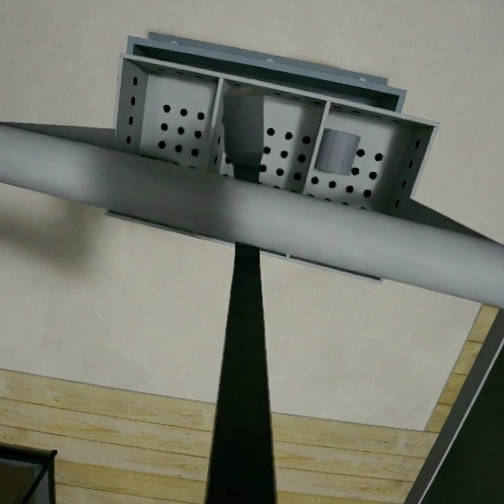

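{"op": "execute_actions", "data": {"actions": [[[-0.017,0,0.05,0,0,-0.012]],[[0,0,0.05,0,0,0]],[[0,0,0,0,0,0]]]}}

Scene clock: 80.87 s.
end_effector_position=(+0.9390, +0.0836, +0.3589) end_effector_quat_wxyz=(+0.002, +0.994, +0.112, +0.001) end_effector_velocity=(-0.000, +0.001, +0.000) end_effector_angular_velocity=(+0.002, -0.000, +0.001)
Joint positions: [-0.162 -1.124  1.358 -1.794 -1.583  1.219]
Joint velocities: [ 0.001 -0.001  0.     0.     0.002 -0.   ]
Joint torques (N m, as the arm reports them, + toward a larger angle): [ -12.32 -111.31  -64.68   -5.22   -0.97   -2.66]
Motor temperatures (°C, as the motors report them): [27 31 28 35 32 38]
Wrist force (N, on the end effector, along its own x y z axes, offset not removed): [0.4 0.4 16.7]
Wrist torque (N m, same axes, about the end effector's origin, offset not removed): [-0.12 0.11 -0.21]
Hand target: +0.939, +0.084, +0.359; +0.002, +0.994, +0.112, +0.001
Off the commanded pose: 0.000 m, 0 deg.
Step readings (end_effector_position; steps 1 to 15: 1st action; 16 to 30: 2nd action; 31 to 45: 3rd action):
0: (+0.9489, +0.0857, +0.4185)
1: (+0.9489, +0.0857, +0.4185)
2: (+0.9486, +0.0855, +0.4175)
4: (+0.9446, +0.0848, +0.4055)
8: (+0.9401, +0.0840, +0.3921)
15: (+0.9390, +0.0837, +0.3887)
16: (+0.9390, +0.0837, +0.3886)
17: (+0.9390, +0.0837, +0.3865)
19: (+0.9387, +0.0837, +0.3740)
23: (+0.9387, +0.0837, +0.3622)
30: (+0.9391, +0.0836, +0.3591)
31: (+0.9391, +0.0836, +0.3590)
32: (+0.9391, +0.0836, +0.3590)
34: (+0.9391, +0.0836, +0.3590)
38: (+0.9391, +0.0836, +0.3590)
45: end_effector_position above
camera_calibration (this result's frames):
cam_wrist: T_world_to_cam=[[0.974636, 0.222694, 0.0221967, -0.9463], [0.203715, -0.923864, 0.324001, -0.243624], [0.0926599, -0.311261, -0.945796, 0.431612], [0, 0, 0, 1]] pos_world=[0.931934, 0.120004, 0.508157]

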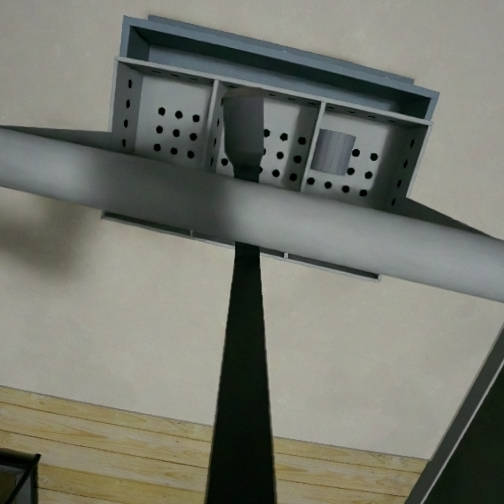

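Looks good.

{"op": "execute_actions", "data": {"actions": [[[0.005,-0.01,0.05,0,0,0]],[[0,0,0.05,0,0,0]],[[0,0,0.03,0,0,0]],[[0,0,0.015,0,0,0]],[[0,0,0.015,0,0,0]],[[0,0,0.015,0,0,0]],[[0,0,0.06,0,0,0]]]}}

Scene clock: 88.07 s.
end_effector_position=(+0.9409, +0.0896, +0.2194) end_effector_quat_wxyz=(+0.002, +0.994, +0.112, +0.001) end_effector_velocity=(+0.000, -0.001, -0.004) end_effector_angular_velocity=(-0.001, +0.000, +0.000)
Joint positions: [-0.156 -1.047  1.499 -2.012 -1.583  1.224]
Joint velocities: [-0.     0.003  0.003 -0.006 -0.001 -0.001]
Joint torques (N m, as the arm reports them, + toward a larger angle): [-12.43 -81.1  -36.62  -6.45  -2.13  -3.2 ]
Motor temperatures (°C, as the motors report them): [27 31 28 35 32 38]
Wrist force (N, on the end effector, along its own x y z axes, offset not removed): [3.0 -2.4 -2.5]
Wrist torque (N m, same axes, about the end effector's origin, offset not removed): [-0.53 -0.30 -0.19]
Hand target: +0.941, +0.090, +0.219; +0.002, +0.994, +0.112, +0.001
Off the commanded pose: 0.000 m, 0 deg.
Step readings (end_effector_position; steps 1 to 15: 1st action; 16 to 30: 2nd action; 31 to 45: 3rd action; 46 to 60: 4th action; 61 to 75: 5th action; 76 to 90: 6th action; 91 to 105: 7th action):
0: (+0.9391, +0.0836, +0.3591)
1: (+0.9391, +0.0836, +0.3591)
2: (+0.9392, +0.0842, +0.3569)
4: (+0.9396, +0.0869, +0.3444)
8: (+0.9403, +0.0893, +0.3328)
15: (+0.9407, +0.0900, +0.3293)
16: (+0.9407, +0.0900, +0.3292)
17: (+0.9407, +0.0900, +0.3269)
19: (+0.9402, +0.0901, +0.3142)
23: (+0.9404, +0.0900, +0.3027)
30: (+0.9407, +0.0899, +0.2996)
31: (+0.9407, +0.0899, +0.2995)
32: (+0.9408, +0.0899, +0.2980)
34: (+0.9406, +0.0899, +0.2903)
38: (+0.9406, +0.0898, +0.2835)
45: (+0.9407, +0.0898, +0.2818)
46: (+0.9408, +0.0898, +0.2817)
47: (+0.9408, +0.0898, +0.2809)
49: (+0.9407, +0.0898, +0.2770)
53: (+0.9407, +0.0898, +0.2737)
60: (+0.9408, +0.0898, +0.2728)
61: (+0.9408, +0.0898, +0.2728)
62: (+0.9408, +0.0898, +0.2719)
64: (+0.9407, +0.0898, +0.2681)
68: (+0.9407, +0.0898, +0.2647)
75: (+0.9408, +0.0897, +0.2639)
76: (+0.9408, +0.0897, +0.2638)
77: (+0.9408, +0.0897, +0.2629)
79: (+0.9407, +0.0897, +0.2591)
83: (+0.9408, +0.0897, +0.2560)
90: (+0.9408, +0.0897, +0.2550)
91: (+0.9408, +0.0897, +0.2550)
92: (+0.9407, +0.0897, +0.2522)
94: (+0.9400, +0.0897, +0.2369)
98: (+0.9403, +0.0896, +0.2231)
105: end_effector_position above
camera_calibration (this result's frames):
cam_wrist: T_world_to_cam=[[0.974635, 0.222694, 0.0222293, -0.946336], [0.203694, -0.923834, 0.324097, -0.193322], [0.0927107, -0.311349, -0.945763, 0.301236], [0, 0, 0, 1]] pos_world=[0.933783, 0.125935, 0.368589]

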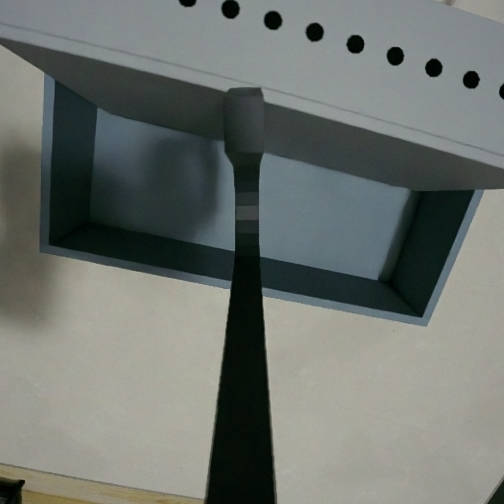

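{"op": "execute_actions", "data": {"actions": [[[0,0.03,-0.2,0,0,0]],[[0,0,-0.2,0,0,0.07]],[[0,-0.2,-0.1,0,0,0]],[[0,-0.2,0,0,0,0]],[[0,0,0,0,0,0]]]}}

Scene clock: 93.37 s.
end_effector_position=(+0.9403, +0.3096, +0.5152) end_effector_quat_wxyz=(+0.002, +1.000, +0.004, +0.004) end_effector_velocity=(-0.001, +0.000, -0.000) end_effector_angular_velocity=(+0.001, +0.001, +0.000)
Joint positions: [ 0.075 -1.092  1.037 -1.51  -1.58   1.671]
Joint velocities: [ 0.    -0.001  0.001 -0.     0.001 -0.   ]
Joint torques (N m, as the arm reports them, + toward a larger angle): [ -13.29 -113.52  -42.53   -6.99    1.81   -2.49]
Motor temperatures (°C, as the motors report them): [27 31 28 35 32 38]
Wrist force (N, on the end effector, along its own x y z axes, offset not removed): [-3.4 6.4 3.2]
Wrist torque (N m, same axes, about the end effector's origin, offset not removed): [1.65 0.65 -0.02]
Hand target: +0.940, +0.310, +0.515; +0.002, +1.000, +0.004, +0.004
Off the commanded pose: 0.000 m, 0 deg.
Step readings (end_effector_position; steps 1 to 15: 1st action; 16 to 30: 2nd action; 31 to 45: 3rd action; 46 to 60: 4th action; 61 to 75: 5th action):
0: (+0.9409, +0.0895, +0.2190)
1: (+0.9409, +0.0895, +0.2190)
2: (+0.9413, +0.0885, +0.2230)
4: (+0.9432, +0.0831, +0.2600)
8: (+0.9446, +0.0758, +0.3194)
15: (+0.9447, +0.0728, +0.3382)
16: (+0.9446, +0.0727, +0.3386)
17: (+0.9447, +0.0725, +0.3431)
19: (+0.9431, +0.0726, +0.3806)
23: (+0.9433, +0.0729, +0.4394)
30: (+0.9440, +0.0731, +0.4571)
31: (+0.9441, +0.0731, +0.4575)
32: (+0.9439, +0.0762, +0.4599)
34: (+0.9423, +0.1101, +0.4776)
38: (+0.9392, +0.1676, +0.5048)
45: (+0.9419, +0.1913, +0.5157)
46: (+0.9421, +0.1919, +0.5160)
47: (+0.9427, +0.1954, +0.5160)
49: (+0.9410, +0.2321, +0.5154)
53: (+0.9375, +0.2897, +0.5151)
60: (+0.9403, +0.3096, +0.5152)
61: (+0.9404, +0.3101, +0.5152)
62: (+0.9405, +0.3103, +0.5152)
64: (+0.9405, +0.3101, +0.5153)
68: (+0.9404, +0.3098, +0.5152)
75: end_effector_position above
camera_calibration (this result's frames):
cam_wrist: T_world_to_cam=[[0.99952, 0.00877416, 0.0296981, -0.962406], [-0.00129854, -0.946301, 0.323283, 0.114328], [0.0309399, -0.323167, -0.945836, 0.711365], [0, 0, 0, 1]] pos_world=[0.940083, 0.346522, 0.664457]

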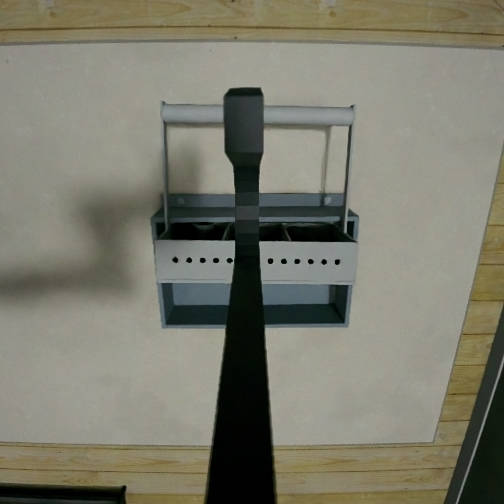

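{"op": "execute_actions", "data": {"actions": [[[0.02,0.033,0.2,0,0,0]],[[0,0,0.2,0,0,0]],[[0,0,0.17,0,0,0]],[[0,0,0,-0.1,0,0]],[[0,0,0,-0.1,0,0]],[[0,0,0,-0.1,0,0]],[[0,0,0,-0.1,0,0]],[[0,-0.1,0.036,0,0,0]],[[0,0,0,0,0,0]]]}}

Scene clock: 105.93 s.
end_effector_position=(+0.9558, +0.2914, +0.1168) end_effector_quat_wxyz=(+0.572, +0.820, +0.011, +0.018) end_effector_velocity=(+0.000, +0.001, +0.001) end_effector_angular_velocity=(+0.000, -0.000, +0.001)
Joint positions: [ 0.347 -0.627  1.119 -1.315 -2.661  2.382]
Joint velocities: [ 0.001 -0.    -0.001  0.    -0.    -0.001]
Joint torques (N m, as the arm reports them, + toward a larger angle): [  -8.2  -138.77  -48.08   -0.9    -4.12    2.94]
Motor temperatures (°C, as the motors report them): [27 31 28 35 32 38]
Wrist force (N, on the end effector, along its own x y z axes, offset not removed): [-0.9 1.7 -2.3]
Wrist torque (N m, same axes, about the end effector's origin, offset not removed): [0.27 0.22 -0.07]
Hand target: +0.956, +0.291, +0.117; +0.572, +0.820, +0.011, +0.019
Off the commanded pose: 0.000 m, 0 deg.
Step readings (end_effector_position; steps 1 to 15: 1st action; 16 to 30: 2nd action; 31 to 45: 3rd action; 46 to 60: 4th action; 61 to 75: 5th action; 76 to 90: 6th action; 91 to 105: 7th action; 106 to 120: 8th action; 121 to 135: 9th action):
0: (+0.9403, +0.3096, +0.5152)
1: (+0.9403, +0.3096, +0.5152)
2: (+0.9411, +0.3082, +0.5128)
4: (+0.9449, +0.3012, +0.4820)
8: (+0.9475, +0.2925, +0.4191)
15: (+0.9529, +0.2897, +0.3973)
16: (+0.9531, +0.2897, +0.3968)
17: (+0.9535, +0.2896, +0.3927)
19: (+0.9521, +0.2892, +0.3567)
23: (+0.9495, +0.2887, +0.2984)
30: (+0.9533, +0.2892, +0.2791)
31: (+0.9534, +0.2892, +0.2786)
32: (+0.9533, +0.2891, +0.2739)
34: (+0.9495, +0.2884, +0.2345)
38: (+0.9499, +0.2882, +0.1911)
45: (+0.9535, +0.2887, +0.1783)
46: (+0.9537, +0.2887, +0.1779)
47: (+0.9537, +0.2907, +0.1776)
49: (+0.9526, +0.3037, +0.1798)
53: (+0.9542, +0.2940, +0.1826)
60: (+0.9536, +0.2891, +0.1789)
61: (+0.9536, +0.2890, +0.1787)
62: (+0.9535, +0.2910, +0.1777)
64: (+0.9514, +0.3029, +0.1758)
68: (+0.9543, +0.2950, +0.1813)
75: (+0.9538, +0.2896, +0.1793)
76: (+0.9538, +0.2895, +0.1792)
77: (+0.9537, +0.2916, +0.1781)
79: (+0.9512, +0.3017, +0.1737)
83: (+0.9553, +0.2958, +0.1802)
90: (+0.9542, +0.2902, +0.1796)
91: (+0.9541, +0.2900, +0.1796)
92: (+0.9540, +0.2921, +0.1784)
94: (+0.9524, +0.2995, +0.1735)
98: (+0.9573, +0.2962, +0.1789)
105: (+0.9550, +0.2908, +0.1800)
106: (+0.9547, +0.2906, +0.1800)
107: (+0.9539, +0.2902, +0.1763)
109: (+0.9512, +0.2893, +0.1501)
113: (+0.9538, +0.2905, +0.1244)
120: (+0.9559, +0.2914, +0.1170)
121: (+0.9559, +0.2914, +0.1168)
122: (+0.9559, +0.2914, +0.1167)
124: (+0.9559, +0.2914, +0.1167)
128: (+0.9558, +0.2914, +0.1167)
135: end_effector_position above
camera_calibration (this result's frames):
cam_wrist: T_world_to_cam=[[0.997957, 0.0589425, 0.0246498, -0.978383], [-0.0231057, -0.0267354, 0.999375, -0.100137], [0.0595647, -0.997903, -0.0253189, 0.389876], [0, 0, 0, 1]] pos_world=[0.950848, 0.44405, 0.134062]

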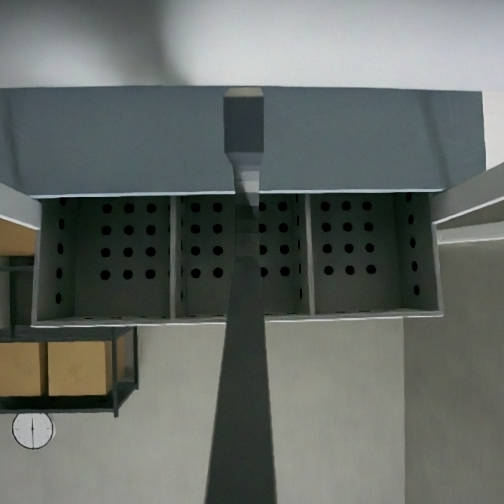

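{"op": "execute_actions", "data": {"actions": [[[0,-0.088,0.032,0,0,0]],[[0,0,-0.06,0,0,0]],[[0,0,-0.06,0,0,0]]]}}

Scene clock: 114.10 s.
end_effector_position=(+0.9533, +0.3583, +0.0857) end_effector_quat_wxyz=(+0.572, +0.820, +0.011, +0.019) end_effector_velocity=(+0.000, +0.004, +0.001) end_effector_angular_velocity=(-0.002, +0.001, -0.003)
Joint positions: [ 0.404 -0.539  0.992 -1.204 -2.622  2.464]
Joint velocities: [ 0.003  0.007 -0.016  0.02   0.003  0.011]
Joint torques (N m, as the arm reports them, + toward a larger angle): [  17.53 -113.3   -52.32   -0.4    -1.23    3.29]
Motor temperatures (°C, as the motors report them): [27 31 28 35 32 38]
Wrist force (N, on the end effector, along its own x y z axes, offset not removed): [-2.0 -1.7 -0.4]
Wrist torque (N m, same axes, about the end effector's origin, offset not removed): [-0.34 0.52 0.11]
Hand target: +0.953, +0.359, +0.086; +0.572, +0.820, +0.011, +0.019
Off the commanded pose: 0.000 m, 0 deg.
Step readings (end_effector_position; steps 1 to 15: 1st action; 16 to 30: 2nd action; 31 to 45: 3rd action):
0: (+0.9559, +0.2914, +0.1170)
1: (+0.9559, +0.2914, +0.1170)
2: (+0.9557, +0.2913, +0.1137)
4: (+0.9549, +0.2910, +0.0905)
8: (+0.9553, +0.2912, +0.0677)
15: (+0.9565, +0.2915, +0.0611)
16: (+0.9566, +0.2915, +0.0610)
17: (+0.9564, +0.2940, +0.0611)
19: (+0.9555, +0.3080, +0.0663)
23: (+0.9548, +0.3212, +0.0721)
30: (+0.9549, +0.3249, +0.0734)
31: (+0.9549, +0.3250, +0.0734)
32: (+0.9545, +0.3275, +0.0735)
34: (+0.9534, +0.3416, +0.0784)
38: (+0.9531, +0.3546, +0.0844)
45: end_effector_position above
camera_calibration (this result's frames):
cam_wrist: T_world_to_cam=[[0.997924, 0.0594319, 0.0247904, -0.979281], [-0.0232077, -0.0271739, 0.999361, -0.0670953], [0.0600676, -0.997862, -0.0257382, 0.45561], [0, 0, 0, 1]] pos_world=[0.948324, 0.511014, 0.103056]

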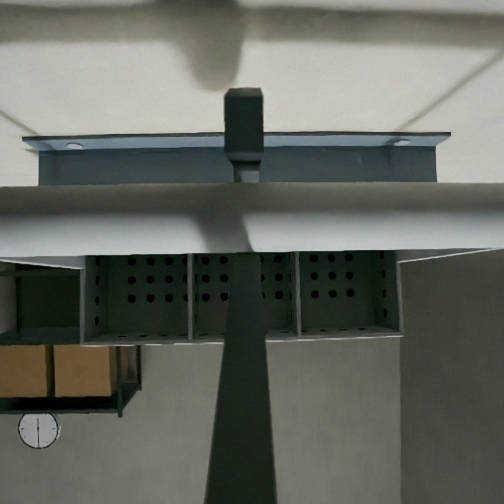

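{"op": "execute_actions", "data": {"actions": [[[0,0,-0.012,0.1,0,0]],[[0,0,0,0.1,0,0]],[[0,0,0,0.1,0,0]],[[0,0,0,0.1,0,0]],[[0,0.02,-0.07,0,0,0]],[[0,0.035,-0.07,0,0,0]],[[0,0.045,-0.06,0,0,0]],[[0,0.055,-0.05,0,0,0]],[[0,0.055,-0.04,0,0,0]],[[0,0.06,-0.03,0,0,0]],[[0,0.05,-0.025,0,0,0]],[[0,0.05,-0.015,0,0,0]],[[0,0.04,0,0,0,0]],[[0,0,0,0,0,0]]]}}

Scene clock: 127.33 s.
end_effector_position=(+0.9585, +0.1221, +0.3053) end_effector_quat_wxyz=(+0.002, +1.000, +0.014, +0.005) end_effector_velocity=(-0.000, -0.001, +0.001) end_effector_angular_velocity=(-0.002, +0.000, -0.001)
Joint positions: [-0.122 -1.081  1.393 -1.88  -1.581  1.455]
Joint velocities: [-0.    -0.    -0.001  0.001 -0.002  0.   ]
Joint torques (N m, as the arm reports them, + toward a larger angle): [  12.82 -127.22  -54.19   -8.89   -0.77    0.65]
Motor temperatures (°C, as the motors report them): [27 31 28 35 32 38]
Wrist force (N, on the end effector, along its own x y z axes, offset not removed): [2.9 -0.7 16.5]
Wrist torque (N m, same axes, about the end effector's origin, offset not removed): [0.08 -0.66 -0.33]
Hand target: +0.959, +0.122, +0.305; +0.002, +1.000, +0.014, +0.005
Off the commanded pose: 0.000 m, 0 deg.
Step readings (end_effector_position; steps 1 to 15: 1st action; 16 to 30: 2nd action; 31 to 45: 3rd action; 46 to 60: 4th action; 61 to 75: 5th action; 76 to 90: 6th action; 91 to 105: 7th action; 106 to 120: 8th action; 121 to 135: 9th action; 136 to 150: 10th action; 151 to 165: 11th action; 166 to 180: 12th action; 181 to 195: 13th action):
0: (+0.9534, +0.3587, +0.0858)
1: (+0.9534, +0.3587, +0.0858)
2: (+0.9529, +0.3572, +0.0868)
4: (+0.9493, +0.3554, +0.0908)
8: (+0.9539, +0.3648, +0.0907)
15: (+0.9533, +0.3654, +0.0889)
16: (+0.9532, +0.3653, +0.0887)
17: (+0.9533, +0.3631, +0.0896)
19: (+0.9557, +0.3578, +0.0945)
23: (+0.9563, +0.3656, +0.0931)
30: (+0.9536, +0.3656, +0.0895)
31: (+0.9535, +0.3655, +0.0893)
32: (+0.9536, +0.3633, +0.0902)
34: (+0.9566, +0.3545, +0.0953)
38: (+0.9562, +0.3637, +0.0946)
45: (+0.9539, +0.3656, +0.0901)
46: (+0.9538, +0.3656, +0.0899)
47: (+0.9540, +0.3635, +0.0908)
49: (+0.9569, +0.3524, +0.0941)
53: (+0.9559, +0.3617, +0.0949)
60: (+0.9541, +0.3653, +0.0908)
61: (+0.9540, +0.3654, +0.0906)
62: (+0.9543, +0.3644, +0.0933)
64: (+0.9547, +0.3597, +0.1109)
68: (+0.9541, +0.3550, +0.1276)
75: (+0.9539, +0.3535, +0.1323)
76: (+0.9539, +0.3535, +0.1324)
77: (+0.9542, +0.3518, +0.1353)
79: (+0.9548, +0.3433, +0.1528)
83: (+0.9544, +0.3352, +0.1694)
90: (+0.9540, +0.3328, +0.1739)
91: (+0.9540, +0.3328, +0.1740)
92: (+0.9542, +0.3307, +0.1767)
94: (+0.9548, +0.3196, +0.1917)
98: (+0.9546, +0.3092, +0.2058)
105: (+0.9544, +0.3062, +0.2096)
106: (+0.9543, +0.3061, +0.2097)
107: (+0.9544, +0.3037, +0.2120)
109: (+0.9551, +0.2901, +0.2246)
113: (+0.9551, +0.2773, +0.2362)
120: (+0.9549, +0.2736, +0.2394)
121: (+0.9549, +0.2735, +0.2395)
122: (+0.9549, +0.2711, +0.2414)
124: (+0.9555, +0.2574, +0.2515)
128: (+0.9557, +0.2446, +0.2608)
135: (+0.9556, +0.2410, +0.2632)
136: (+0.9556, +0.2409, +0.2633)
137: (+0.9555, +0.2383, +0.2648)
139: (+0.9561, +0.2234, +0.2723)
143: (+0.9564, +0.2093, +0.2792)
150: (+0.9564, +0.2054, +0.2812)
151: (+0.9564, +0.2053, +0.2812)
152: (+0.9563, +0.2030, +0.2825)
154: (+0.9568, +0.1905, +0.2889)
158: (+0.9570, +0.1790, +0.2946)
165: (+0.9571, +0.1757, +0.2962)
166: (+0.9571, +0.1756, +0.2962)
167: (+0.9570, +0.1733, +0.2970)
169: (+0.9574, +0.1608, +0.3008)
173: (+0.9577, +0.1492, +0.3043)
180: (+0.9578, +0.1460, +0.3052)
181: (+0.9578, +0.1459, +0.3052)
182: (+0.9579, +0.1440, +0.3053)
184: (+0.9583, +0.1339, +0.3055)
Lines left out of this list: 7.
camera_calibration (this result's frames):
cam_wrist: T_world_to_cam=[[0.999111, 0.0276909, 0.031775, -0.975235], [0.0159384, -0.946137, 0.323373, -0.0117549], [0.039018, -0.322579, -0.945738, 0.443849], [0, 0, 0, 1]] pos_world=[0.957237, 0.15906, 0.454554]

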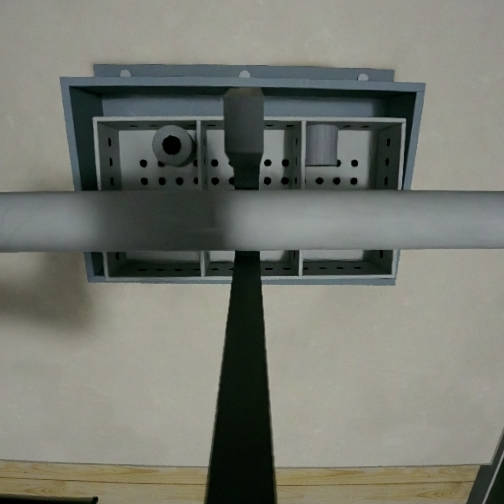

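Bushes retained. Lower.

{"op": "execute_actions", "data": {"actions": [[[-0.01,0,0.025,0,0,0]],[[0,0,0.02,0,0,0]],[[0,0.01,0.015,0,0,0]],[[0,0.01,0.015,0,0,0]],[[0,0.01,0.015,0,0,0]],[[0,0,0.03,0,0,0]],[[0,0,0,0,0,0]]]}}

Scene clock: 135.87 s.
end_effector_position=(+0.9539, +0.1039, +0.2341) end_effector_quat_wxyz=(+0.002, +1.000, +0.014, +0.005) end_effector_velocity=(-0.000, -0.001, +0.000) end_effector_angular_velocity=(-0.000, -0.000, +0.001)
Joint positions: [-0.142 -1.05   1.477 -1.997 -1.581  1.435]
Joint velocities: [-0.001 -0.001  0.001 -0.    -0.    -0.001]
Joint torques (N m, as the arm reports them, + toward a larger angle): [ -6.9  -89.41 -39.28  -2.78   0.52  -3.01]
Motor temperatures (°C, as the motors report them): [27 31 28 35 32 38]
Wrist force (N, on the end effector, along its own x y z axes, offset not removed): [3.3 8.4 -5.8]
Wrist torque (N m, same axes, about the end effector's origin, offset not removed): [0.63 -0.49 -0.07]
Hand target: +0.954, +0.104, +0.234; +0.002, +1.000, +0.014, +0.006
Off the commanded pose: 0.000 m, 0 deg.
Step readings (end_effector_position; steps 1 to 15: 1st action; 16 to 30: 2nd action; 31 to 45: 3rd action; 46 to 60: 4th action; 61 to 75: 5th action; 76 to 90: 6th action; 91 to 105: 7th action):
0: (+0.9585, +0.1222, +0.3053)
1: (+0.9585, +0.1222, +0.3053)
2: (+0.9582, +0.1222, +0.3044)
4: (+0.9557, +0.1222, +0.2980)
8: (+0.9534, +0.1221, +0.2919)
15: (+0.9527, +0.1219, +0.2904)
16: (+0.9527, +0.1219, +0.2903)
17: (+0.9528, +0.1219, +0.2894)
19: (+0.9527, +0.1219, +0.2844)
23: (+0.9528, +0.1219, +0.2798)
30: (+0.9529, +0.1219, +0.2786)
31: (+0.9529, +0.1219, +0.2785)
32: (+0.9529, +0.1213, +0.2777)
34: (+0.9530, +0.1188, +0.2740)
38: (+0.9532, +0.1165, +0.2708)
45: (+0.9532, +0.1159, +0.2698)
46: (+0.9532, +0.1159, +0.2697)
47: (+0.9532, +0.1153, +0.2689)
49: (+0.9533, +0.1128, +0.2651)
53: (+0.9534, +0.1105, +0.2618)
60: (+0.9535, +0.1099, +0.2609)
61: (+0.9535, +0.1099, +0.2609)
62: (+0.9535, +0.1093, +0.2600)
64: (+0.9536, +0.1068, +0.2562)
68: (+0.9537, +0.1045, +0.2529)
75: (+0.9537, +0.1039, +0.2520)
76: (+0.9537, +0.1039, +0.2520)
77: (+0.9538, +0.1039, +0.2504)
79: (+0.9536, +0.1039, +0.2427)
83: (+0.9538, +0.1039, +0.2360)
90: (+0.9539, +0.1039, +0.2342)
91: (+0.9539, +0.1039, +0.2341)
92: (+0.9539, +0.1039, +0.2341)
94: (+0.9539, +0.1039, +0.2341)
98: (+0.9539, +0.1039, +0.2341)
105: end_effector_position above
camera_calibration (this result's frames):
cam_wrist: T_world_to_cam=[[0.999106, 0.0276803, 0.0319647, -0.967937], [0.0158629, -0.946104, 0.323474, -0.0058896], [0.0391958, -0.322677, -0.945697, 0.37062], [0, 0, 0, 1]] pos_world=[0.952638, 0.140811, 0.383339]

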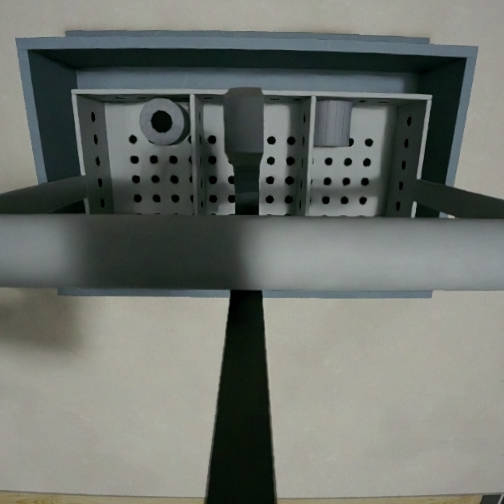

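Bar leans on the shank; back off.

{"op": "execute_actions", "data": {"actions": [[[0,0.015,0.04,0,0,0]],[[0,0.015,0.05,0,0,0]],[[0,0.08,0,0,0,0]],[[0,0.08,0,0,0,0]],[[0,0,-0.16,0,0,0]]]}}

{"op": "finished_scene", "data": {"scene": 1}}

Scene clock: 143.17 s.
end_effector_position=(+0.9566, -0.0089, +0.2763) end_effector_quat_wxyz=(+0.002, +1.000, +0.014, +0.006) end_effector_velocity=(-0.002, +0.000, +0.008) end_effector_angular_velocity=(+0.002, +0.010, +0.000)
Joint positions: [-0.259 -1.075  1.436 -1.932 -1.581  1.318]
Joint velocities: [ 0.    -0.003 -0.013  0.027 -0.001  0.   ]
Joint torques (N m, as the arm reports them, + toward a larger angle): [  17.61 -110.9   -57.19   -3.64   -2.15    3.2 ]
Motor temperatures (°C, as the motors report them): [27 31 28 35 32 38]
Wrist force (N, on the end effector, along its own x y z axes, offset not removed): [1.5 -1.5 -3.7]
Wrist torque (N m, same axes, about the end effector's origin, offset not removed): [-0.58 -0.13 -0.08]
Hand target: +0.956, -0.009, +0.277; +0.002, +1.000, +0.014, +0.005
Off the commanded pose: 0.001 m, 0 deg.
Step readings (end_effector_position; steps 1 to 15: 1st action; 16 to 30: 2nd action; 31 to 45: 3rd action; 46 to 60: 4th action; 61 to 75: 5th action):
0: (+0.9539, +0.1039, +0.2342)
1: (+0.9539, +0.1039, +0.2342)
2: (+0.9540, +0.1030, +0.2324)
4: (+0.9540, +0.0992, +0.2224)
8: (+0.9542, +0.0958, +0.2131)
15: (+0.9545, +0.0949, +0.2104)
16: (+0.9545, +0.0948, +0.2103)
17: (+0.9544, +0.0940, +0.2079)
19: (+0.9541, +0.0903, +0.1952)
23: (+0.9546, +0.0868, +0.1838)
30: (+0.9550, +0.0859, +0.1807)
31: (+0.9550, +0.0858, +0.1807)
32: (+0.9551, +0.0830, +0.1806)
34: (+0.9555, +0.0631, +0.1805)
38: (+0.9558, +0.0437, +0.1806)
45: (+0.9562, +0.0383, +0.1809)
46: (+0.9563, +0.0382, +0.1809)
47: (+0.9564, +0.0353, +0.1809)
49: (+0.9568, +0.0155, +0.1810)
53: (+0.9572, -0.0038, +0.1811)
60: (+0.9576, -0.0092, +0.1811)
61: (+0.9576, -0.0093, +0.1811)
62: (+0.9583, -0.0095, +0.1852)
64: (+0.9599, -0.0095, +0.2224)
68: (+0.9579, -0.0089, +0.2651)
75: end_effector_position above
camera_calibration (this result's frames):
cam_wrist: T_world_to_cam=[[0.999079, 0.0276169, 0.0328293, -0.969097], [0.0155133, -0.946028, 0.323715, -0.12599], [0.0399974, -0.322908, -0.945585, 0.373195], [0, 0, 0, 1]] pos_world=[0.955233, 0.0280811, 0.425487]

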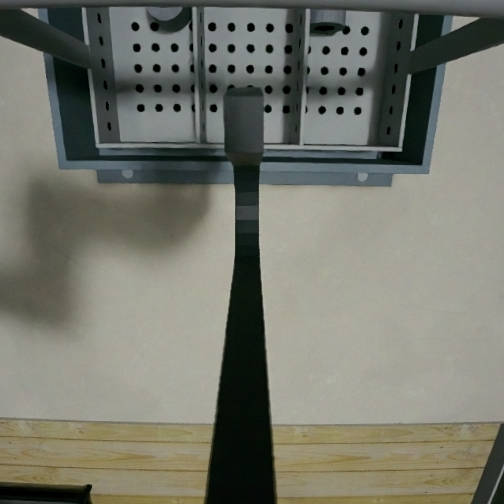

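The scene is finished: the task was done.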